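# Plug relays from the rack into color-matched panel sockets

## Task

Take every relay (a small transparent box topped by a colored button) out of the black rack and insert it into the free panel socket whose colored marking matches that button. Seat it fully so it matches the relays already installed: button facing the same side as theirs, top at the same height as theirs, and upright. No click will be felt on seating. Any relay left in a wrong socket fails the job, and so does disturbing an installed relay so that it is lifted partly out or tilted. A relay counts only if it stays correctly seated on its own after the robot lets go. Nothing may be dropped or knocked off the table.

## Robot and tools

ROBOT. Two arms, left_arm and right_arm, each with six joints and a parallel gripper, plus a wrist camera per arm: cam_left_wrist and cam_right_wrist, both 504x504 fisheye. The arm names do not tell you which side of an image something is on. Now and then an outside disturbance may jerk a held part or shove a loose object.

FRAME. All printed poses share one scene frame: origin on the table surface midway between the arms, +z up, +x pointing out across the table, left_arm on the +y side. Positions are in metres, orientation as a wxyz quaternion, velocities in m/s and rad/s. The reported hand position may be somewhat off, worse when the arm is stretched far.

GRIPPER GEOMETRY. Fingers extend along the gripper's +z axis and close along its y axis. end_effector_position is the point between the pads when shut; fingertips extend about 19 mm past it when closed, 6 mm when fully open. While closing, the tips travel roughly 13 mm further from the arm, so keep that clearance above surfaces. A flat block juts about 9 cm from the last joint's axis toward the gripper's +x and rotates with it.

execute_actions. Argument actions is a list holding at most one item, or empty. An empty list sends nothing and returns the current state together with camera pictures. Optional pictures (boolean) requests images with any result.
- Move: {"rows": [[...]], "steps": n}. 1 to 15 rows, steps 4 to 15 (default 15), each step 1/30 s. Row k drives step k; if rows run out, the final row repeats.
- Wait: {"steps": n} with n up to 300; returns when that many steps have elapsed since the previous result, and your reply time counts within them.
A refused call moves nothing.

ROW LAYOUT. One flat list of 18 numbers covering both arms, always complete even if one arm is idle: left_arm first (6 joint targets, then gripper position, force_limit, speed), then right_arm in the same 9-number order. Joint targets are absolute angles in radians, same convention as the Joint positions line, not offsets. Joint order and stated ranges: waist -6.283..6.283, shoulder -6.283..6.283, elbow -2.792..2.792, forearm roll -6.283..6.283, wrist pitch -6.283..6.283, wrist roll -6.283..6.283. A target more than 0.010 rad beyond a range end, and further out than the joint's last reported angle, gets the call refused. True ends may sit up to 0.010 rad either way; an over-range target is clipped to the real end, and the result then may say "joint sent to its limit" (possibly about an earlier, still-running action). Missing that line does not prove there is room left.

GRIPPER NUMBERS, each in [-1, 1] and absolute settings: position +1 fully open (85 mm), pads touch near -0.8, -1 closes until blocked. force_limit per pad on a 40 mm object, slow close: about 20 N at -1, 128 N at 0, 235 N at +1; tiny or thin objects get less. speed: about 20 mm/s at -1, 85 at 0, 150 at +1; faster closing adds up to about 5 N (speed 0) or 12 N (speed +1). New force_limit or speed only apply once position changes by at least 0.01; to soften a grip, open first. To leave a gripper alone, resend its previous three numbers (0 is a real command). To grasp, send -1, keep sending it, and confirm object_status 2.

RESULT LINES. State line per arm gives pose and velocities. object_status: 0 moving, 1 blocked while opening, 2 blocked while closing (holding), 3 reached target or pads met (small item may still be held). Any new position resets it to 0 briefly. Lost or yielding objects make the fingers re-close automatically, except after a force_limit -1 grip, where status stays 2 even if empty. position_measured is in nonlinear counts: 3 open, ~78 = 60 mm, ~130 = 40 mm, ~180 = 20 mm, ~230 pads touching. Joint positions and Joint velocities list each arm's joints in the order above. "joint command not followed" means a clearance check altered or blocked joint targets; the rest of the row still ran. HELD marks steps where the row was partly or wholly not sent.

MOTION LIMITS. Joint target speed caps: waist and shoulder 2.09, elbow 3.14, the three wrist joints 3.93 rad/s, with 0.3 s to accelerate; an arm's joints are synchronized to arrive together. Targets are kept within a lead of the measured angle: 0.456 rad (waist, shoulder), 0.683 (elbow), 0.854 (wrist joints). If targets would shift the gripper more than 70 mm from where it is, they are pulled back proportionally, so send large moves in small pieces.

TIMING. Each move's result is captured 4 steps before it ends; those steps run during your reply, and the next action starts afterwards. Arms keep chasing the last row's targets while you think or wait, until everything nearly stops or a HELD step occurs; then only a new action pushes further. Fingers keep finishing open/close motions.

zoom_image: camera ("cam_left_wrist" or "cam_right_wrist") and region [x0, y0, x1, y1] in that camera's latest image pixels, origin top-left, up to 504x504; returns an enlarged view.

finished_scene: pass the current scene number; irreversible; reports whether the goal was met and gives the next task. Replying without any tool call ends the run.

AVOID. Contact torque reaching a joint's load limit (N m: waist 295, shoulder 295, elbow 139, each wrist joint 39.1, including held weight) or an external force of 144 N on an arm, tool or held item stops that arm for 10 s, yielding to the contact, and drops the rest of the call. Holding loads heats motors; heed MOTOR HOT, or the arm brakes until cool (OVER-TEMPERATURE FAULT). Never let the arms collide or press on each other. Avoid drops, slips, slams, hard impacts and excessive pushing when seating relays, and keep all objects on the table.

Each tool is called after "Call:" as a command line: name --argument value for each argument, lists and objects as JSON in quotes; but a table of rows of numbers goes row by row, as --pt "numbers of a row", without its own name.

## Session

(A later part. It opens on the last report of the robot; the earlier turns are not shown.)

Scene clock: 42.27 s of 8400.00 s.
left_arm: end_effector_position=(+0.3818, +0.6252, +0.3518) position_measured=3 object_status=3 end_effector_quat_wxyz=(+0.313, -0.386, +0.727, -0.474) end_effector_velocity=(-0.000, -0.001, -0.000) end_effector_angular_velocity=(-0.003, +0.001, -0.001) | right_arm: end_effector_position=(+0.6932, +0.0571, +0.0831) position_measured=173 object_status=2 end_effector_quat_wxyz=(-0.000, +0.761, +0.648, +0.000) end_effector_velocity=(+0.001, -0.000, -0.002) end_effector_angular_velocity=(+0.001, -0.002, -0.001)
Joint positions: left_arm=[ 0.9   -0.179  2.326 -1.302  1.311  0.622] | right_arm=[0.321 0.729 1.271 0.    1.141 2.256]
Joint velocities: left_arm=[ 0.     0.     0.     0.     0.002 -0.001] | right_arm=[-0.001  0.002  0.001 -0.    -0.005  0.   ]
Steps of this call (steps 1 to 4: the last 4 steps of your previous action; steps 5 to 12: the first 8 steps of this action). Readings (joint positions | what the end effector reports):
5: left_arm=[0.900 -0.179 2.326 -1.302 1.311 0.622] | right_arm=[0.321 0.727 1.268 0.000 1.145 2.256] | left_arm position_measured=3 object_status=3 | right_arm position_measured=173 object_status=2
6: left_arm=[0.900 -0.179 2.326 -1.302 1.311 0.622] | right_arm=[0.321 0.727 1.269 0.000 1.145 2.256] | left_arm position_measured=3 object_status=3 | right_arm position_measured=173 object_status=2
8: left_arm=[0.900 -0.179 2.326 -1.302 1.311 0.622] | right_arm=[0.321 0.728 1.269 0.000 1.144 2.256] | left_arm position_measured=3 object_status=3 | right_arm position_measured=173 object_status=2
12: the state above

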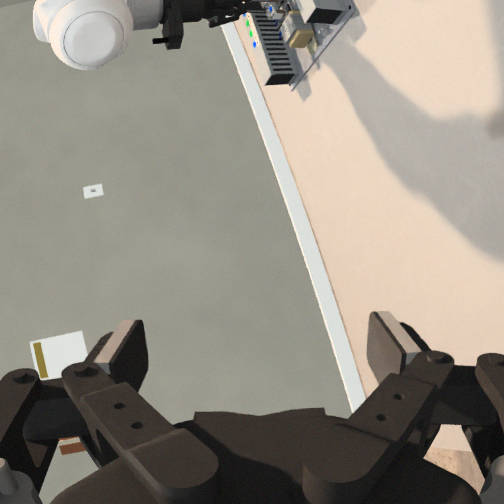

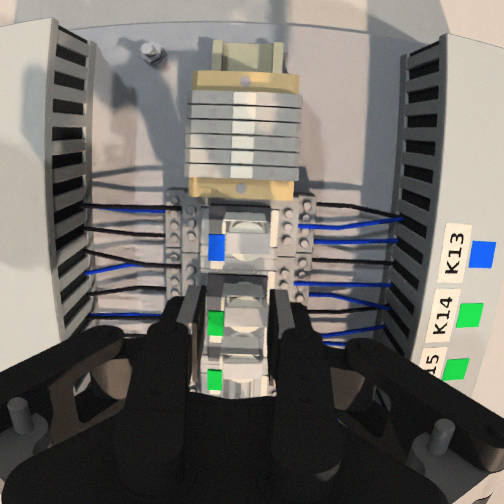

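Call:
execute_actions --actions '[{"rows":[[0.9,-0.179,2.326,-1.302,1.311,0.622,1,0,0,0.3212,0.7301,1.2713,0,1.1402,2.2558,-1,-0.3,0.3],[0.9,-0.179,2.326,-1.302,1.311,0.622,1,0,0,0.3212,0.7304,1.2716,0,1.1396,2.2558,-1,-0.3,0.3],[0.9,-0.179,2.326,-1.302,1.311,0.622,1,0,0,0.3212,0.7307,1.2719,0,1.1390,2.2558,-1,-0.3,0.3],[0.9,-0.179,2.326,-1.302,1.311,0.622,1,0,0,0.3212,0.7310,1.2722,0,1.1384,2.2558,-1,-0.3,0.3],[0.9,-0.179,2.326,-1.302,1.311,0.622,1,0,0,0.3212,0.7313,1.2725,0,1.1378,2.2558,-1,-0.3,0.3],[0.9,-0.179,2.326,-1.302,1.311,0.622,1,0,0,0.3212,0.7316,1.2728,0,1.1372,2.2558,-1,-0.3,0.3]],"steps":11}]' --pictures true

Scene clock: 42.70 s of 8400.00 s.
left_arm: end_effector_position=(+0.3818, +0.6252, +0.3518) position_measured=3 object_status=3 end_effector_quat_wxyz=(+0.313, -0.386, +0.727, -0.474) end_effector_velocity=(-0.000, +0.000, +0.000) end_effector_angular_velocity=(-0.001, +0.000, +0.001) | right_arm: end_effector_position=(+0.6926, +0.0564, +0.0789) position_measured=173 object_status=2 end_effector_quat_wxyz=(+0.000, +0.761, +0.648, -0.001) end_effector_velocity=(-0.012, -0.015, -0.062) end_effector_angular_velocity=(-0.042, +0.054, +0.000)
Joint positions: left_arm=[ 0.9   -0.179  2.326 -1.302  1.311  0.622] | right_arm=[ 0.321  0.732  1.274 -0.     1.137  2.256]
Joint velocities: left_arm=[ 0.001 -0.    -0.    -0.     0.001 -0.001] | right_arm=[-0.004  0.047  0.037 -0.011 -0.017  0.   ]
Steps of this call (steps 1 to 4: the last 4 steps of your previous action; steps 5 to 6: the robot went on to your last target; steps 7 to 13: the first 7 steps of this action). Readings (joint positions | what the end effector reports):
7: left_arm=[0.900 -0.179 2.326 -1.302 1.311 0.622] | right_arm=[0.321 0.730 1.271 -0.000 1.141 2.256] | left_arm position_measured=3 object_status=3 | right_arm position_measured=173 object_status=2
8: left_arm=[0.900 -0.179 2.326 -1.302 1.311 0.622] | right_arm=[0.321 0.730 1.271 -0.000 1.140 2.256] | left_arm position_measured=3 object_status=3 | right_arm position_measured=173 object_status=2
10: left_arm=[0.900 -0.179 2.326 -1.302 1.311 0.622] | right_arm=[0.321 0.730 1.272 -0.000 1.139 2.256] | left_arm position_measured=3 object_status=3 | right_arm position_measured=173 object_status=2
13: the state above

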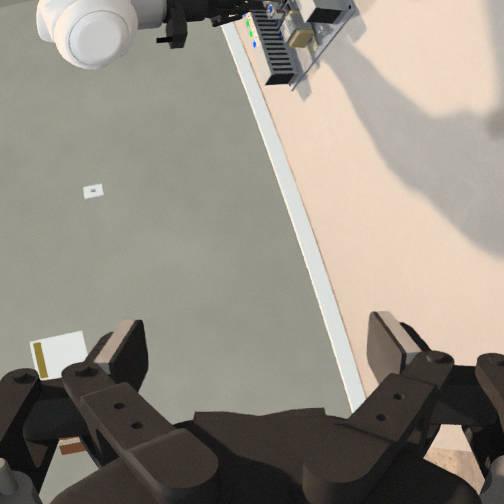

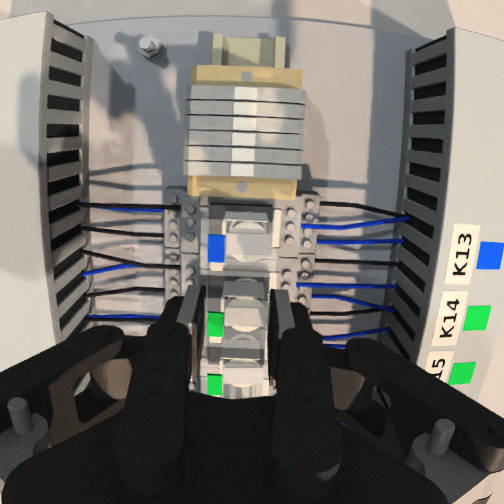

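Call:
execute_actions --actions '[{"rows":[[0.9,-0.179,2.326,-1.302,1.311,0.622,1,0,0,0.3212,0.7320,1.2733,0,1.1363,2.2558,-1,-0.3,0.3],[0.9,-0.179,2.326,-1.302,1.311,0.622,1,0,0,0.3212,0.7320,1.2733,0,1.1363,2.2558,-1,-0.3,0.3],[0.9,-0.179,2.326,-1.302,1.311,0.622,1,0,0,0.3212,0.7320,1.2733,0,1.1363,2.2558,-1,-0.3,0.3],[0.9,-0.179,2.326,-1.302,1.311,0.622,1,0,0,0.3212,0.7320,1.2733,0,1.1363,2.2558,-1,-0.3,0.3],[0.9,-0.179,2.326,-1.302,1.311,0.622,1,0,0,0.3212,0.7316,1.2729,0,1.1371,2.2558,0,0,0.5]],"steps":15}]' --pictures true

Scene clock: 43.30 s of 8400.00 s.
left_arm: end_effector_position=(+0.3818, +0.6252, +0.3518) position_measured=3 object_status=3 end_effector_quat_wxyz=(+0.313, -0.386, +0.727, -0.474) end_effector_velocity=(+0.000, -0.000, -0.000) end_effector_angular_velocity=(-0.001, +0.001, -0.000) | right_arm: end_effector_position=(+0.6931, +0.0569, +0.0795) position_measured=135 object_status=0 end_effector_quat_wxyz=(+0.000, +0.761, +0.648, +0.000) end_effector_velocity=(+0.000, +0.000, +0.002) end_effector_angular_velocity=(+0.000, +0.000, -0.000)
Joint positions: left_arm=[ 0.9   -0.179  2.326 -1.302  1.311  0.622] | right_arm=[ 0.321  0.732  1.273 -0.     1.137  2.256]
Joint velocities: left_arm=[-0.001 -0.     0.     0.    -0.    -0.002] | right_arm=[ 0.    -0.001 -0.002  0.     0.003  0.   ]
Steps of this call (steps 1 to 4: the last 4 steps of your previous action; steps 5 to 7: the robot went on to your last target; steps 8 to 18: the first 11 steps of this action). Readings (joint positions | what the end effector reports):
8: left_arm=[0.900 -0.179 2.326 -1.302 1.311 0.622] | right_arm=[0.321 0.733 1.273 -0.000 1.137 2.256] | left_arm position_measured=3 object_status=3 | right_arm position_measured=173 object_status=2
9: left_arm=[0.900 -0.179 2.326 -1.302 1.311 0.622] | right_arm=[0.321 0.733 1.273 -0.000 1.137 2.256] | left_arm position_measured=3 object_status=3 | right_arm position_measured=173 object_status=2
11: left_arm=[0.900 -0.179 2.326 -1.302 1.311 0.622] | right_arm=[0.321 0.733 1.273 -0.000 1.137 2.256] | left_arm position_measured=3 object_status=3 | right_arm position_measured=173 object_status=2
15: left_arm=[0.900 -0.179 2.326 -1.302 1.311 0.622] | right_arm=[0.321 0.732 1.273 -0.000 1.137 2.256] | left_arm position_measured=3 object_status=3 | right_arm position_measured=159 object_status=0
18: the state above

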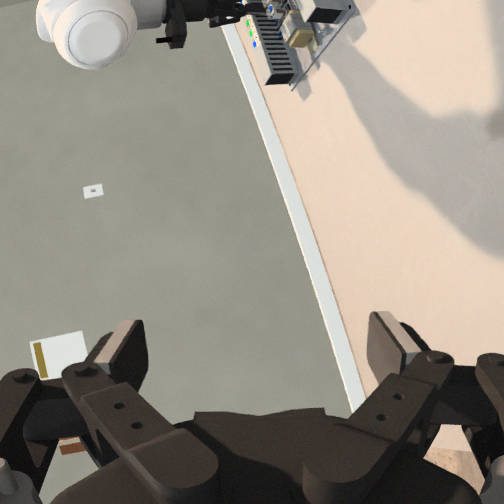

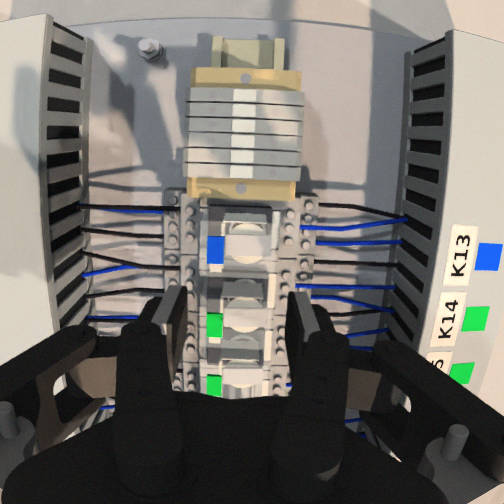

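Call:
execute_actions --actions '[{"rows":[[0.9,-0.179,2.326,-1.302,1.311,0.622,1,0,0,0.3212,0.7211,1.2624,0,1.1581,2.2558,0,0,0.5],[0.9,-0.179,2.326,-1.302,1.311,0.622,1,0,0,0.3212,0.7211,1.2624,0,1.1581,2.2558,0,0,0.5],[0.9,-0.179,2.326,-1.302,1.311,0.622,1,0,0,0.3212,0.7211,1.2624,0,1.1581,2.2558,0,0,0.5],[0.9,-0.179,2.326,-1.302,1.311,0.622,1,0,0,0.3212,0.6987,1.2346,0,1.2083,2.2558,0,0,0.5],[0.9,-0.179,2.326,-1.302,1.311,0.622,1,0,0,0.3212,0.6987,1.2346,0,1.2083,2.2558,0,0,0.5],[0.9,-0.179,2.326,-1.302,1.311,0.622,1,0,0,0.3212,0.6987,1.2346,0,1.2083,2.2558,0,0,0.5],[0.9,-0.179,2.326,-1.302,1.311,0.622,1,0,0,0.3212,0.6987,1.2346,0,1.2083,2.2558,0,0,0.5],[0.9,-0.179,2.326,-1.302,1.311,0.622,1,0,0,-0.0131,0.4284,1.6826,0,1.0306,2.1999,0,0,0.5]],"steps":15}]'

Call:
execute_actions --actions '[{"rows":[[0.9,-0.179,2.326,-1.302,1.311,0.622,1,0,0,-0.0131,0.4284,1.6826,0,1.0306,2.1999,0,0,0.5]],"steps":15}]'

Call:
execute_actions --actions '[{"rows":[[0.9,-0.179,2.326,-1.302,1.311,0.622,1,0,0,-0.0131,0.4778,1.7225,0,0.9413,2.1999,0,0,0.5]],"steps":15}]' --pictures true

Scene clock: 44.07 s of 8400.00 s.
left_arm: end_effector_position=(+0.3818, +0.6252, +0.3518) position_measured=3 object_status=3 end_effector_quat_wxyz=(+0.313, -0.386, +0.727, -0.474) end_effector_velocity=(+0.000, -0.001, +0.000) end_effector_angular_velocity=(-0.001, -0.001, -0.003) | right_arm: end_effector_position=(+0.6946, +0.0231, +0.1306) position_measured=129 object_status=3 end_effector_quat_wxyz=(+0.000, +0.770, +0.638, +0.001) end_effector_velocity=(+0.008, -0.643, +0.023) end_effector_angular_velocity=(-0.010, +0.011, -0.524)
Joint positions: left_arm=[ 0.9   -0.179  2.326 -1.302  1.311  0.622] | right_arm=[0.288 0.672 1.28  0.    1.188 2.25 ]
Joint velocities: left_arm=[-0.001 -0.    -0.    -0.     0.002 -0.   ] | right_arm=[-0.629 -0.505  0.837 -0.003 -0.317 -0.104]
Steps of this call (steps 1 to 4: the last 4 steps of your previous action; steps 5 to 12: the robot went on to your last target; steps 13 to 23: the first 11 steps of this action). Readings (joint positions | what the end effector reports):
13: left_arm=[0.900 -0.179 2.326 -1.302 1.311 0.622] | right_arm=[0.321 0.731 1.273 -0.000 1.137 2.256] | left_arm position_measured=3 object_status=3 | right_arm position_measured=129 object_status=3
14: left_arm=[0.900 -0.179 2.326 -1.302 1.311 0.622] | right_arm=[0.321 0.729 1.270 -0.000 1.144 2.256] | left_arm position_measured=3 object_status=3 | right_arm position_measured=129 object_status=3
16: left_arm=[0.900 -0.179 2.326 -1.302 1.311 0.622] | right_arm=[0.321 0.721 1.262 0.000 1.157 2.256] | left_arm position_measured=3 object_status=3 | right_arm position_measured=129 object_status=3
20: left_arm=[0.900 -0.179 2.326 -1.302 1.311 0.622] | right_arm=[0.321 0.698 1.234 0.000 1.207 2.256] | left_arm position_measured=3 object_status=3 | right_arm position_measured=129 object_status=3
23: the state above

Scene clock: 44.57 s of 8400.00 s.
left_arm: end_effector_position=(+0.3818, +0.6252, +0.3518) position_measured=3 object_status=3 end_effector_quat_wxyz=(+0.313, -0.386, +0.727, -0.474) end_effector_velocity=(+0.000, -0.000, -0.001) end_effector_angular_velocity=(+0.000, +0.000, -0.001) | right_arm: end_effector_position=(+0.6367, -0.2478, +0.1305) position_measured=129 object_status=3 end_effector_quat_wxyz=(+0.000, +0.840, +0.542, -0.000) end_effector_velocity=(-0.168, -0.355, -0.014) end_effector_angular_velocity=(-0.001, -0.001, -0.349)
Joint positions: left_arm=[ 0.9   -0.179  2.326 -1.302  1.311  0.622] | right_arm=[ 0.003  0.441  1.661 -0.     1.039  2.203]
Joint velocities: left_arm=[-0.001  0.     0.001 -0.    -0.001  0.001] | right_arm=[-0.419 -0.34   0.555 -0.002 -0.216 -0.069]
Steps of this call (steps 1 to 4: the last 4 steps of your previous action; steps 5 to 15: the first 11 steps of this action). Readings (joint positions | what the end effector reports):
5: left_arm=[0.900 -0.179 2.326 -1.302 1.311 0.622] | right_arm=[0.192 0.595 1.408 0.000 1.139 2.234] | left_arm position_measured=3 object_status=3 | right_arm position_measured=129 object_status=3
6: left_arm=[0.900 -0.179 2.326 -1.302 1.311 0.622] | right_arm=[0.173 0.579 1.433 0.000 1.129 2.231] | left_arm position_measured=3 object_status=3 | right_arm position_measured=129 object_status=3
8: left_arm=[0.900 -0.179 2.326 -1.302 1.311 0.622] | right_arm=[0.135 0.548 1.484 0.000 1.109 2.225] | left_arm position_measured=3 object_status=3 | right_arm position_measured=129 object_status=3
12: left_arm=[0.900 -0.179 2.326 -1.302 1.311 0.622] | right_arm=[0.058 0.486 1.587 0.000 1.068 2.212] | left_arm position_measured=3 object_status=3 | right_arm position_measured=129 object_status=3
15: the state above

Scene clock: 45.07 s of 8400.00 s.
left_arm: end_effector_position=(+0.3818, +0.6252, +0.3518) position_measured=3 object_status=3 end_effector_quat_wxyz=(+0.313, -0.386, +0.727, -0.474) end_effector_velocity=(+0.000, -0.001, +0.000) end_effector_angular_velocity=(-0.001, -0.000, -0.002) | right_arm: end_effector_position=(+0.6301, -0.2613, +0.0747) position_measured=129 object_status=3 end_effector_quat_wxyz=(+0.000, +0.844, +0.536, -0.000) end_effector_velocity=(+0.000, -0.000, +0.000) end_effector_angular_velocity=(+0.000, -0.001, -0.000)
Joint positions: left_arm=[ 0.9   -0.179  2.326 -1.302  1.311  0.622] | right_arm=[-0.013  0.478  1.722 -0.     0.941  2.2  ]
Joint velocities: left_arm=[-0.002 -0.    -0.     0.     0.001 -0.   ] | right_arm=[-0.    -0.     0.    -0.    -0.001 -0.   ]
Steps of this call (steps 1 to 4: the last 4 steps of your previous action; steps 5 to 15: the first 11 steps of this action). Readings (joint positions | what the end effector reports):
5: left_arm=[0.900 -0.179 2.326 -1.302 1.311 0.622] | right_arm=[-0.013 0.428 1.683 -0.000 1.030 2.200] | left_arm position_measured=3 object_status=3 | right_arm position_measured=129 object_status=3
6: left_arm=[0.900 -0.179 2.326 -1.302 1.311 0.622] | right_arm=[-0.013 0.431 1.685 -0.000 1.023 2.200] | left_arm position_measured=3 object_status=3 | right_arm position_measured=129 object_status=3
8: left_arm=[0.900 -0.179 2.326 -1.302 1.311 0.622] | right_arm=[-0.013 0.458 1.708 -0.000 0.974 2.200] | left_arm position_measured=3 object_status=3 | right_arm position_measured=129 object_status=3
12: left_arm=[0.900 -0.179 2.326 -1.302 1.311 0.622] | right_arm=[-0.013 0.478 1.722 -0.000 0.941 2.200] | left_arm position_measured=3 object_status=3 | right_arm position_measured=129 object_status=3
15: the state above

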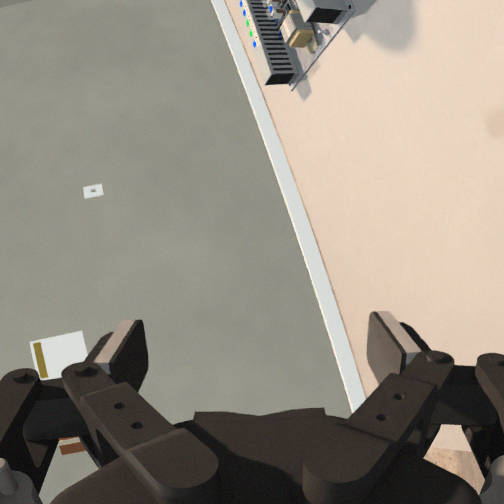

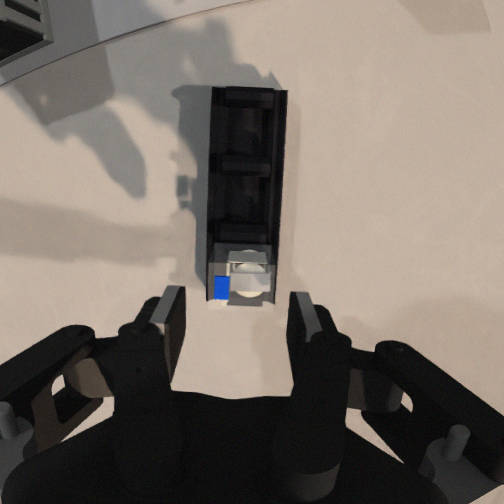

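Call:
execute_actions --actions '[]'

Scene clock: 45.67 s of 8400.00 s.
left_arm: end_effector_position=(+0.3818, +0.6252, +0.3518) position_measured=3 object_status=3 end_effector_quat_wxyz=(+0.313, -0.386, +0.727, -0.474) end_effector_velocity=(-0.000, +0.000, -0.000) end_effector_angular_velocity=(-0.002, +0.001, +0.001) | right_arm: end_effector_position=(+0.6300, -0.2613, +0.0748) position_measured=129 object_status=3 end_effector_quat_wxyz=(-0.000, +0.844, +0.536, -0.000) end_effector_velocity=(-0.000, +0.000, +0.000) end_effector_angular_velocity=(-0.000, +0.000, +0.000)
Joint positions: left_arm=[ 0.9   -0.179  2.326 -1.302  1.311  0.622] | right_arm=[-0.013  0.478  1.722  0.     0.941  2.2  ]
Joint velocities: left_arm=[ 0.001  0.     0.    -0.     0.001 -0.001] | right_arm=[ 0. -0.  0. -0.  0.  0.]
Kept back: nothing.
Steps of this call (steps 1 to 4: the last 4 steps of your previous action; steps 5 to 15: the robot went on to your last target; steps 16 to 18: nothing new was sent). Readings (joint positions | what the end effector reports):
1: left_arm=[0.900 -0.179 2.326 -1.302 1.311 0.622] | right_arm=[-0.013 0.478 1.722 -0.000 0.941 2.200] | left_arm position_measured=3 object_status=3 | right_arm position_measured=129 object_status=3
2: left_arm=[0.900 -0.179 2.326 -1.302 1.311 0.622] | right_arm=[-0.013 0.478 1.722 -0.000 0.941 2.200] | left_arm position_measured=3 object_status=3 | right_arm position_measured=129 object_status=3
4: left_arm=[0.900 -0.179 2.326 -1.302 1.311 0.622] | right_arm=[-0.013 0.478 1.722 -0.000 0.941 2.200] | left_arm position_measured=3 object_status=3 | right_arm position_measured=129 object_status=3
8: left_arm=[0.900 -0.179 2.326 -1.302 1.311 0.622] | right_arm=[-0.013 0.478 1.722 -0.000 0.941 2.200] | left_arm position_measured=3 object_status=3 | right_arm position_measured=129 object_status=3
18: the state above
All arms were judged still, so your last target was given up. Only a new action makes them travel on or press farther. Fingers that are still opening or closing keep moving.

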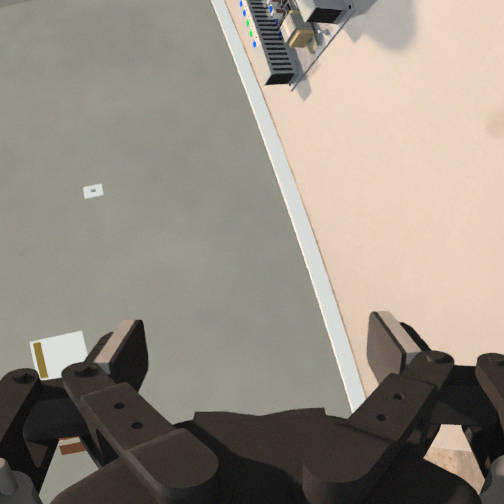

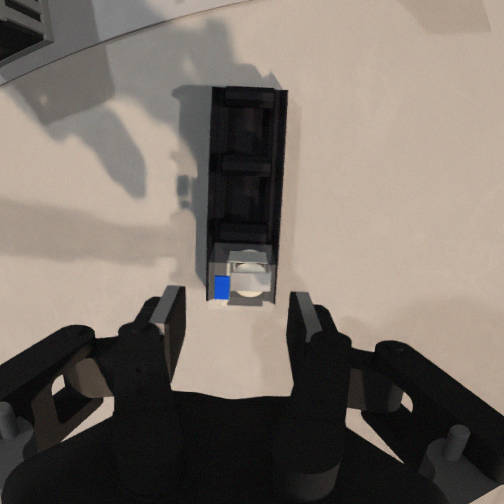

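Call:
execute_actions --actions '[{"rows":[[0.9,-0.179,2.326,-1.302,1.311,0.622,1,0,0,-0.0052,0.4887,1.7046,0,0.9483,2.2078,0,0,0.5]],"steps":15}]' --pictures true

Scene clock: 46.27 s of 8400.00 s.
left_arm: end_effector_position=(+0.3818, +0.6252, +0.3518) position_measured=3 object_status=3 end_effector_quat_wxyz=(+0.313, -0.386, +0.727, -0.474) end_effector_velocity=(+0.000, +0.000, +0.000) end_effector_angular_velocity=(+0.001, -0.001, -0.000) | right_arm: end_effector_position=(+0.6368, -0.2539, +0.0749) position_measured=129 object_status=3 end_effector_quat_wxyz=(+0.000, +0.844, +0.536, +0.000) end_effector_velocity=(-0.000, +0.000, -0.001) end_effector_angular_velocity=(+0.000, +0.002, -0.001)
Joint positions: left_arm=[ 0.9   -0.179  2.326 -1.302  1.311  0.622] | right_arm=[-0.005  0.489  1.705  0.     0.948  2.208]
Joint velocities: left_arm=[-0.    -0.    -0.001  0.    -0.     0.001] | right_arm=[ 0.     0.001 -0.     0.001  0.001  0.001]
Steps of this call (steps 1 to 7: nothing new was sent; steps 8 to 18: the first 11 steps of this action). Readings (joint positions | what the end effector reports):
8: left_arm=[0.900 -0.179 2.326 -1.302 1.311 0.622] | right_arm=[-0.013 0.478 1.722 -0.000 0.941 2.200] | left_arm position_measured=3 object_status=3 | right_arm position_measured=129 object_status=3
9: left_arm=[0.900 -0.179 2.326 -1.302 1.311 0.622] | right_arm=[-0.011 0.481 1.717 -0.000 0.943 2.201] | left_arm position_measured=3 object_status=3 | right_arm position_measured=129 object_status=3
11: left_arm=[0.900 -0.179 2.326 -1.302 1.311 0.622] | right_arm=[-0.005 0.488 1.705 0.000 0.947 2.207] | left_arm position_measured=3 object_status=3 | right_arm position_measured=129 object_status=3
15: left_arm=[0.900 -0.179 2.326 -1.302 1.311 0.622] | right_arm=[-0.005 0.488 1.705 0.000 0.948 2.208] | left_arm position_measured=3 object_status=3 | right_arm position_measured=129 object_status=3
18: the state above

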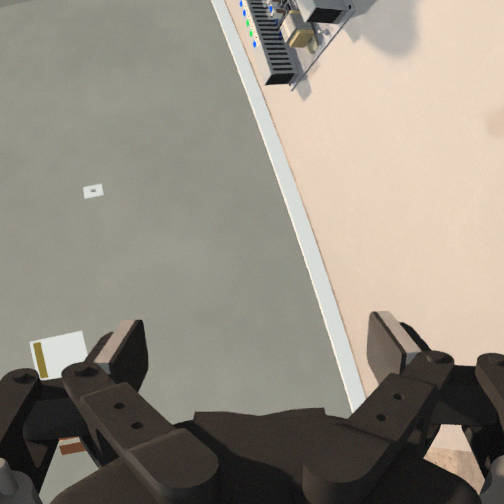

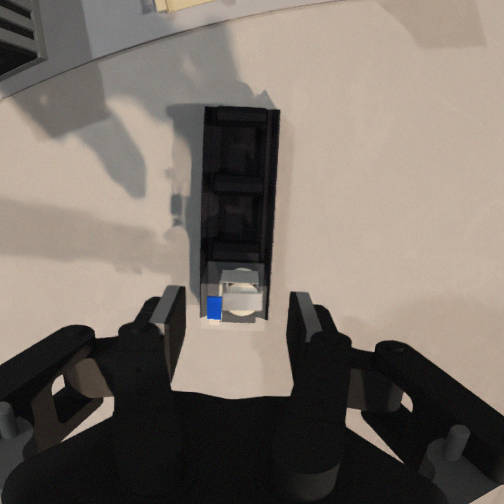

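Call:
execute_actions --actions '[{"rows":[[0.9,-0.179,2.326,-1.302,1.311,0.622,1,0,0,-0.0052,0.495,1.7087,0,0.938,2.2078,0,0,0.5],[0.9,-0.179,2.326,-1.302,1.311,0.622,1,0,0,-0.0052,0.495,1.7087,0,0.938,2.2078,0,0,0.5],[0.9,-0.179,2.326,-1.302,1.311,0.622,1,0,0,-0.0052,0.5012,1.7128,0,0.9276,2.2078,0,0,0.5]],"steps":12}]' --pictures true

Scene clock: 46.80 s of 8400.00 s.
left_arm: end_effector_position=(+0.3818, +0.6252, +0.3518) position_measured=3 object_status=3 end_effector_quat_wxyz=(+0.313, -0.386, +0.727, -0.474) end_effector_velocity=(+0.000, -0.001, +0.000) end_effector_angular_velocity=(+0.000, -0.001, -0.003) | right_arm: end_effector_position=(+0.6367, -0.2540, +0.0618) position_measured=129 object_status=3 end_effector_quat_wxyz=(-0.000, +0.844, +0.536, -0.000) end_effector_velocity=(+0.001, +0.000, +0.001) end_effector_angular_velocity=(+0.001, -0.004, +0.000)
Joint positions: left_arm=[ 0.9   -0.179  2.326 -1.302  1.311  0.622] | right_arm=[-0.005  0.501  1.713 -0.     0.928  2.208]
Joint velocities: left_arm=[-0.002 -0.    -0.    -0.     0.002  0.001] | right_arm=[ 0.    -0.001 -0.    -0.    -0.003 -0.   ]
Steps of this call (steps 1 to 4: the last 4 steps of your previous action; steps 5 to 8: the robot went on to your last target; steps 9 to 16: the first 8 steps of this action). Readings (joint positions | what the end effector reports):
9: left_arm=[0.900 -0.179 2.326 -1.302 1.311 0.622] | right_arm=[-0.005 0.489 1.705 0.000 0.948 2.208] | left_arm position_measured=3 object_status=3 | right_arm position_measured=129 object_status=3
10: left_arm=[0.900 -0.179 2.326 -1.302 1.311 0.622] | right_arm=[-0.005 0.491 1.706 0.000 0.945 2.208] | left_arm position_measured=3 object_status=3 | right_arm position_measured=129 object_status=3
12: left_arm=[0.900 -0.179 2.326 -1.302 1.311 0.622] | right_arm=[-0.005 0.497 1.710 -0.000 0.934 2.208] | left_arm position_measured=3 object_status=3 | right_arm position_measured=129 object_status=3
16: the state above

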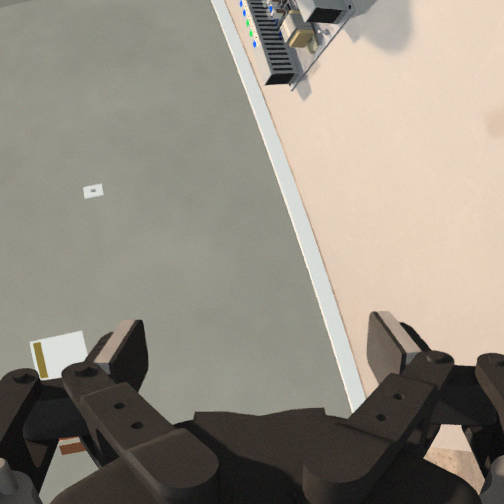

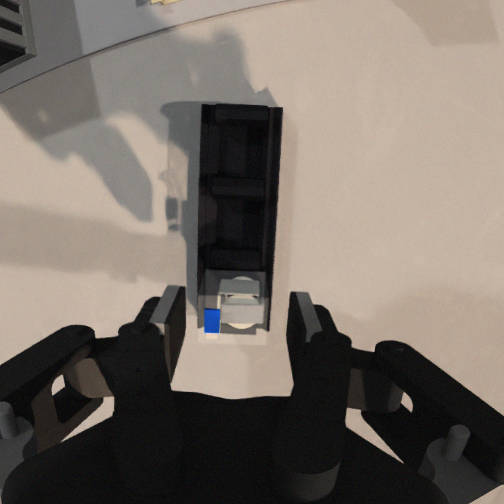

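Good (212,320). Grip.

Call:
execute_actions --actions '[{"rows":[[0.9,-0.179,2.326,-1.302,1.311,0.622,1,0,0,-0.0052,0.5012,1.7128,0,0.9276,2.2078,-1,-0.3,0.3]],"steps":15}]' --pictures true

Scene clock: 47.90 s of 8400.00 s.
left_arm: end_effector_position=(+0.3818, +0.6252, +0.3518) position_measured=3 object_status=3 end_effector_quat_wxyz=(+0.313, -0.386, +0.727, -0.474) end_effector_velocity=(+0.000, -0.000, -0.000) end_effector_angular_velocity=(-0.001, +0.001, -0.000) | right_arm: end_effector_position=(+0.6367, -0.2539, +0.0618) position_measured=170 object_status=0 end_effector_quat_wxyz=(-0.000, +0.844, +0.536, -0.000) end_effector_velocity=(+0.000, -0.000, -0.000) end_effector_angular_velocity=(-0.000, +0.000, -0.000)
Joint positions: left_arm=[ 0.9   -0.179  2.326 -1.302  1.311  0.622] | right_arm=[-0.005  0.501  1.713  0.     0.928  2.208]
Joint velocities: left_arm=[-0.001  0.    -0.     0.    -0.001 -0.001] | right_arm=[-0.  0.  0. -0.  0. -0.]
Steps of this call (steps 1 to 4: the last 4 steps of your previous action; steps 5 to 15: the robot went on to your last target; steps 16 to 22: nothing new was sent; steps 23 to 33: the first 11 steps of this action). Readings (joint positions | what the end effector reports):
23: left_arm=[0.900 -0.179 2.326 -1.302 1.311 0.622] | right_arm=[-0.005 0.501 1.713 0.000 0.928 2.208] | left_arm position_measured=3 object_status=3 | right_arm position_measured=129 object_status=0
24: left_arm=[0.900 -0.179 2.326 -1.302 1.311 0.622] | right_arm=[-0.005 0.501 1.713 0.000 0.928 2.208] | left_arm position_measured=3 object_status=3 | right_arm position_measured=129 object_status=0
26: left_arm=[0.900 -0.179 2.326 -1.302 1.311 0.622] | right_arm=[-0.005 0.501 1.713 0.000 0.928 2.208] | left_arm position_measured=3 object_status=3 | right_arm position_measured=140 object_status=0
30: left_arm=[0.900 -0.179 2.326 -1.302 1.311 0.622] | right_arm=[-0.005 0.501 1.713 0.000 0.928 2.208] | left_arm position_measured=3 object_status=3 | right_arm position_measured=170 object_status=0
33: the state above

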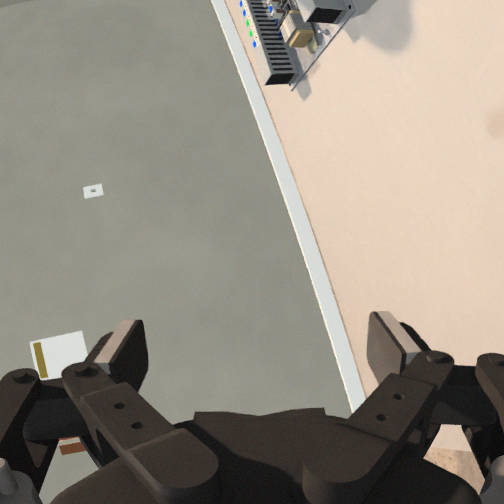

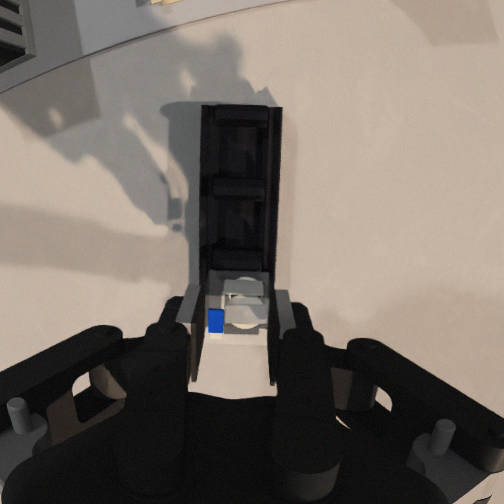

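Call:
execute_actions --actions '[]'

Call:
zoom_image --camera "cam_right_wrist" --region '[160,240,320,400]'

Scene clock: 48.07 s of 8400.00 s.
left_arm: end_effector_position=(+0.3818, +0.6252, +0.3518) position_measured=3 object_status=3 end_effector_quat_wxyz=(+0.313, -0.386, +0.727, -0.474) end_effector_velocity=(-0.000, +0.000, +0.000) end_effector_angular_velocity=(+0.001, -0.001, +0.000) | right_arm: end_effector_position=(+0.6367, -0.2539, +0.0618) position_measured=170 object_status=2 end_effector_quat_wxyz=(-0.000, +0.844, +0.536, -0.000) end_effector_velocity=(+0.000, +0.000, +0.001) end_effector_angular_velocity=(-0.000, -0.001, +0.001)
Joint positions: left_arm=[ 0.9   -0.179  2.326 -1.302  1.311  0.622] | right_arm=[-0.005  0.501  1.713  0.     0.928  2.208]
Joint velocities: left_arm=[ 0.001 -0.    -0.001  0.     0.     0.001] | right_arm=[ 0.    -0.001 -0.    -0.    -0.     0.   ]
Kept back: nothing.
Steps of this call (steps 1 to 4: the last 4 steps of your previous action; step 5: the robot went on to your last target). Readings (joint positions | what the end effector reports):
1: left_arm=[0.900 -0.179 2.326 -1.302 1.311 0.622] | right_arm=[-0.005 0.501 1.713 0.000 0.928 2.208] | left_arm position_measured=3 object_status=3 | right_arm position_measured=170 object_status=0
2: left_arm=[0.900 -0.179 2.326 -1.302 1.311 0.622] | right_arm=[-0.005 0.501 1.713 0.000 0.928 2.208] | left_arm position_measured=3 object_status=3 | right_arm position_measured=170 object_status=2
4: left_arm=[0.900 -0.179 2.326 -1.302 1.311 0.622] | right_arm=[-0.005 0.501 1.713 0.000 0.928 2.208] | left_arm position_measured=3 object_status=3 | right_arm position_measured=170 object_status=2
5: the state above

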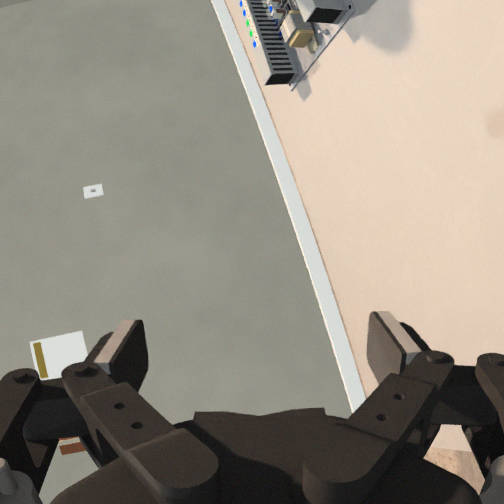

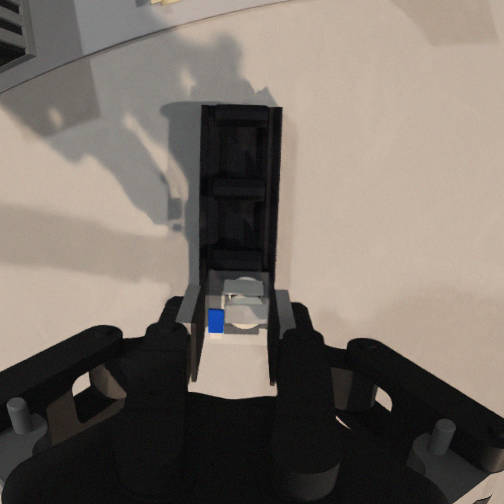

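Region (160, 240, 320, 400) of cam_right_wrist's 504x504 image, scaled by 3.150, with more detail than that image has.

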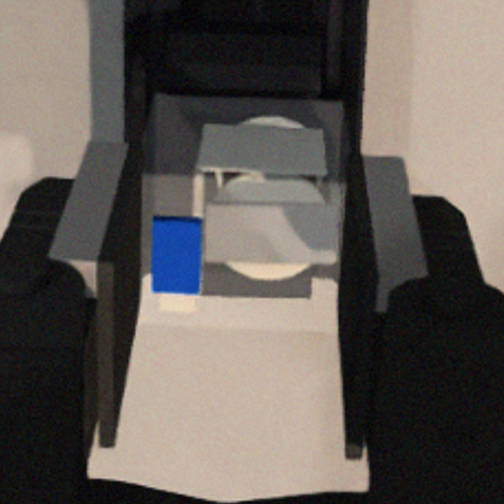

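Call:
execute_actions --actions '[{"rows":[[0.9,-0.179,2.326,-1.302,1.311,0.622,1,0,0,-0.0052,0.5012,1.7128,0,0.9276,2.2078,-0.3,0,0.5],[0.9,-0.179,2.326,-1.302,1.311,0.622,1,0,0,-0.0052,0.5012,1.7128,0,0.9276,2.2078,-0.3,0,0.5],[0.9,-0.179,2.326,-1.302,1.311,0.622,1,0,0,-0.0052,0.5012,1.7128,0,0.9276,2.2078,-0.3,0,0.5],[0.9,-0.179,2.326,-1.302,1.311,0.622,1,0,0,-0.0038,0.4994,1.7159,0,0.9263,2.2092,-0.3,0,0.5]],"steps":13}]' --pictures true

Scene clock: 48.57 s of 8400.00 s.
left_arm: end_effector_position=(+0.3818, +0.6252, +0.3518) position_measured=3 object_status=3 end_effector_quat_wxyz=(+0.313, -0.386, +0.727, -0.474) end_effector_velocity=(-0.000, +0.001, -0.000) end_effector_angular_velocity=(+0.001, -0.000, +0.001) | right_arm: end_effector_position=(+0.6351, -0.2533, +0.0616) position_measured=166 object_status=0 end_effector_quat_wxyz=(-0.000, +0.844, +0.536, -0.000) end_effector_velocity=(-0.001, +0.001, +0.000) end_effector_angular_velocity=(+0.000, -0.000, +0.001)
Joint positions: left_arm=[ 0.9   -0.179  2.326 -1.302  1.311  0.622] | right_arm=[-0.004  0.5    1.716  0.     0.926  2.209]
Joint velocities: left_arm=[ 0.001  0.    -0.     0.    -0.     0.001] | right_arm=[ 0.001 -0.001  0.001  0.    -0.     0.   ]
Steps of this call (steps 1 to 6: the robot went on to your last target; steps 7 to 15: the first 9 steps of this action). Readings (joint positions | what the end effector reports):
7: left_arm=[0.900 -0.179 2.326 -1.302 1.311 0.622] | right_arm=[-0.005 0.501 1.713 0.000 0.928 2.208] | left_arm position_measured=3 object_status=3 | right_arm position_measured=170 object_status=0
8: left_arm=[0.900 -0.179 2.326 -1.302 1.311 0.622] | right_arm=[-0.005 0.501 1.713 0.000 0.928 2.208] | left_arm position_measured=3 object_status=3 | right_arm position_measured=170 object_status=0
10: left_arm=[0.900 -0.179 2.326 -1.302 1.311 0.622] | right_arm=[-0.005 0.501 1.713 0.000 0.928 2.208] | left_arm position_measured=3 object_status=3 | right_arm position_measured=168 object_status=0
14: left_arm=[0.900 -0.179 2.326 -1.302 1.311 0.622] | right_arm=[-0.004 0.500 1.716 0.000 0.926 2.209] | left_arm position_measured=3 object_status=3 | right_arm position_measured=167 object_status=0
15: the state above

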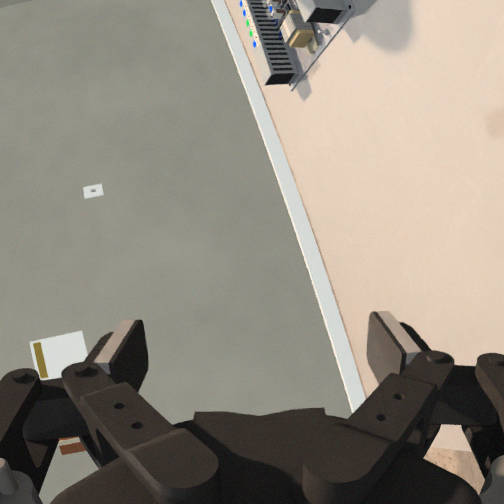

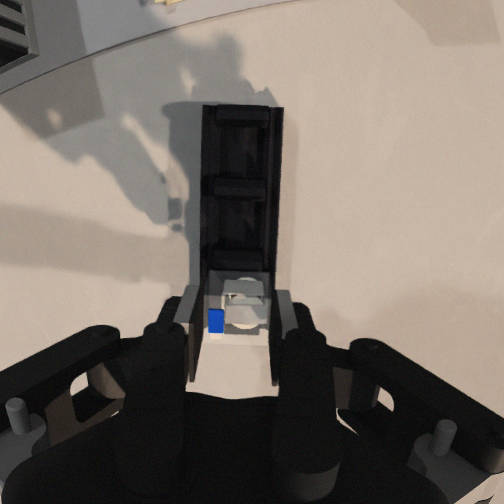

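Call:
execute_actions --actions '[{"rows":[[0.9,-0.179,2.326,-1.302,1.311,0.622,1,0,0,-0.0038,0.4994,1.7159,0,0.9263,2.2092,0,0,0.5]],"steps":12}]' --pictures true

Scene clock: 49.00 s of 8400.00 s.
left_arm: end_effector_position=(+0.3818, +0.6252, +0.3518) position_measured=3 object_status=3 end_effector_quat_wxyz=(+0.313, -0.386, +0.727, -0.474) end_effector_velocity=(+0.000, +0.000, +0.000) end_effector_angular_velocity=(+0.002, -0.001, +0.001) | right_arm: end_effector_position=(+0.6350, -0.2532, +0.0616) position_measured=131 object_status=0 end_effector_quat_wxyz=(-0.000, +0.844, +0.536, -0.000) end_effector_velocity=(+0.000, +0.000, +0.001) end_effector_angular_velocity=(+0.000, -0.001, +0.001)
Joint positions: left_arm=[ 0.9   -0.179  2.326 -1.302  1.311  0.622] | right_arm=[-0.004  0.499  1.716  0.     0.926  2.209]
Joint velocities: left_arm=[ 0.    -0.    -0.     0.    -0.001  0.001] | right_arm=[ 0.001 -0.001 -0.    -0.    -0.    -0.   ]
Steps of this call (steps 1 to 4: the last 4 steps of your previous action; step 5: the robot went on to your last target; steps 6 to 13: the first 8 steps of this action). Readings (joint positions | what the end effector reports):
6: left_arm=[0.900 -0.179 2.326 -1.302 1.311 0.622] | right_arm=[-0.004 0.499 1.716 0.000 0.926 2.209] | left_arm position_measured=3 object_status=3 | right_arm position_measured=166 object_status=0
7: left_arm=[0.900 -0.179 2.326 -1.302 1.311 0.622] | right_arm=[-0.004 0.499 1.716 0.000 0.926 2.209] | left_arm position_measured=3 object_status=3 | right_arm position_measured=165 object_status=0
9: left_arm=[0.900 -0.179 2.326 -1.302 1.311 0.622] | right_arm=[-0.004 0.499 1.716 0.000 0.926 2.209] | left_arm position_measured=3 object_status=3 | right_arm position_measured=153 object_status=0
13: the state above

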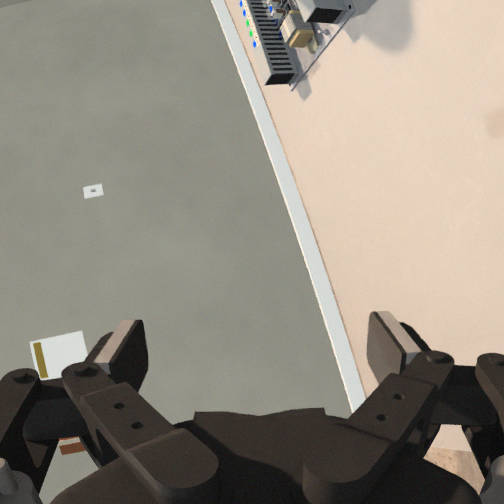

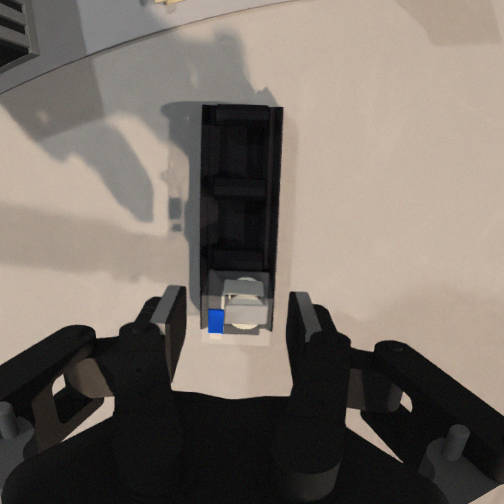

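Call:
execute_actions --actions '[{"rows":[[0.9,-0.179,2.326,-1.302,1.311,0.622,1,0,0,-0.0038,0.498,1.715,0,0.9287,2.2092,0,0,0.5],[0.9,-0.179,2.326,-1.302,1.311,0.622,1,0,0,-0.0038,0.498,1.715,0,0.9287,2.2092,0,0,0.5],[0.9,-0.179,2.326,-1.302,1.311,0.622,1,0,0,-0.0038,0.498,1.715,0,0.9287,2.2092,-1,-0.3,0.3]],"steps":15}]'

Call:
execute_actions --actions '[{"rows":[[0.9,-0.179,2.326,-1.302,1.311,0.622,1,0,0,-0.0038,0.498,1.715,0,0.9287,2.2092,-1,-0.3,0.3]],"steps":6}]' --pictures true

Scene clock: 49.60 s of 8400.00 s.
left_arm: end_effector_position=(+0.3818, +0.6252, +0.3518) position_measured=3 object_status=3 end_effector_quat_wxyz=(+0.313, -0.386, +0.727, -0.474) end_effector_velocity=(-0.000, -0.000, -0.000) end_effector_angular_velocity=(-0.001, +0.000, -0.001) | right_arm: end_effector_position=(+0.6351, -0.2532, +0.0633) position_measured=173 object_status=0 end_effector_quat_wxyz=(+0.000, +0.844, +0.536, +0.000) end_effector_velocity=(-0.000, -0.000, +0.000) end_effector_angular_velocity=(-0.000, +0.000, -0.000)
Joint positions: left_arm=[ 0.9   -0.179  2.326 -1.302  1.311  0.622] | right_arm=[-0.004  0.498  1.715  0.     0.929  2.209]
Joint velocities: left_arm=[-0.001  0.     0.    -0.     0.    -0.001] | right_arm=[-0. -0. -0. -0.  0. -0.]
Steps of this call (steps 1 to 4: the last 4 steps of your previous action; steps 5 to 7: the robot went on to your last target; steps 8 to 18: the first 11 steps of this action). Readings (joint positions | what the end effector reports):
8: left_arm=[0.900 -0.179 2.326 -1.302 1.311 0.622] | right_arm=[-0.004 0.499 1.716 0.000 0.926 2.209] | left_arm position_measured=3 object_status=3 | right_arm position_measured=129 object_status=0
9: left_arm=[0.900 -0.179 2.326 -1.302 1.311 0.622] | right_arm=[-0.004 0.499 1.715 0.000 0.927 2.209] | left_arm position_measured=3 object_status=3 | right_arm position_measured=129 object_status=3
11: left_arm=[0.900 -0.179 2.326 -1.302 1.311 0.622] | right_arm=[-0.004 0.498 1.715 0.000 0.928 2.209] | left_arm position_measured=3 object_status=3 | right_arm position_measured=129 object_status=0
15: left_arm=[0.900 -0.179 2.326 -1.302 1.311 0.622] | right_arm=[-0.004 0.498 1.715 0.000 0.929 2.209] | left_arm position_measured=3 object_status=3 | right_arm position_measured=157 object_status=0
18: the state above

Scene clock: 49.80 s of 8400.00 s.
left_arm: end_effector_position=(+0.3818, +0.6252, +0.3518) position_measured=3 object_status=3 end_effector_quat_wxyz=(+0.313, -0.386, +0.727, -0.474) end_effector_velocity=(+0.000, -0.001, +0.000) end_effector_angular_velocity=(-0.001, +0.000, -0.002) | right_arm: end_effector_position=(+0.6351, -0.2532, +0.0633) position_measured=173 object_status=2 end_effector_quat_wxyz=(+0.000, +0.844, +0.536, +0.000) end_effector_velocity=(-0.000, +0.000, -0.001) end_effector_angular_velocity=(-0.000, +0.001, +0.000)
Joint positions: left_arm=[ 0.9   -0.179  2.326 -1.302  1.311  0.622] | right_arm=[-0.004  0.498  1.715  0.     0.929  2.209]
Joint velocities: left_arm=[-0.001  0.     0.     0.     0.001 -0.   ] | right_arm=[ 0.     0.001 -0.     0.     0.     0.   ]
Steps of this call (steps 1 to 4: the last 4 steps of your previous action; steps 5 to 6: the first 2 steps of this action). Readings (joint positions | what the end effector reports):
5: left_arm=[0.900 -0.179 2.326 -1.302 1.311 0.622] | right_arm=[-0.004 0.498 1.715 0.000 0.929 2.209] | left_arm position_measured=3 object_status=3 | right_arm position_measured=173 object_status=2
6: the state above

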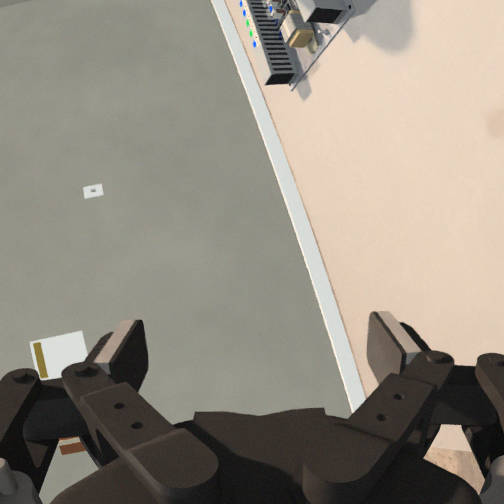

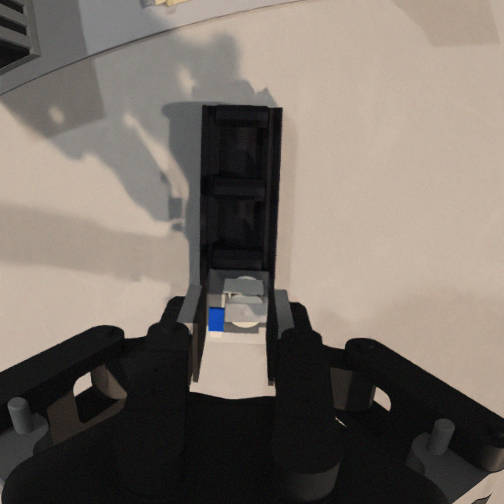

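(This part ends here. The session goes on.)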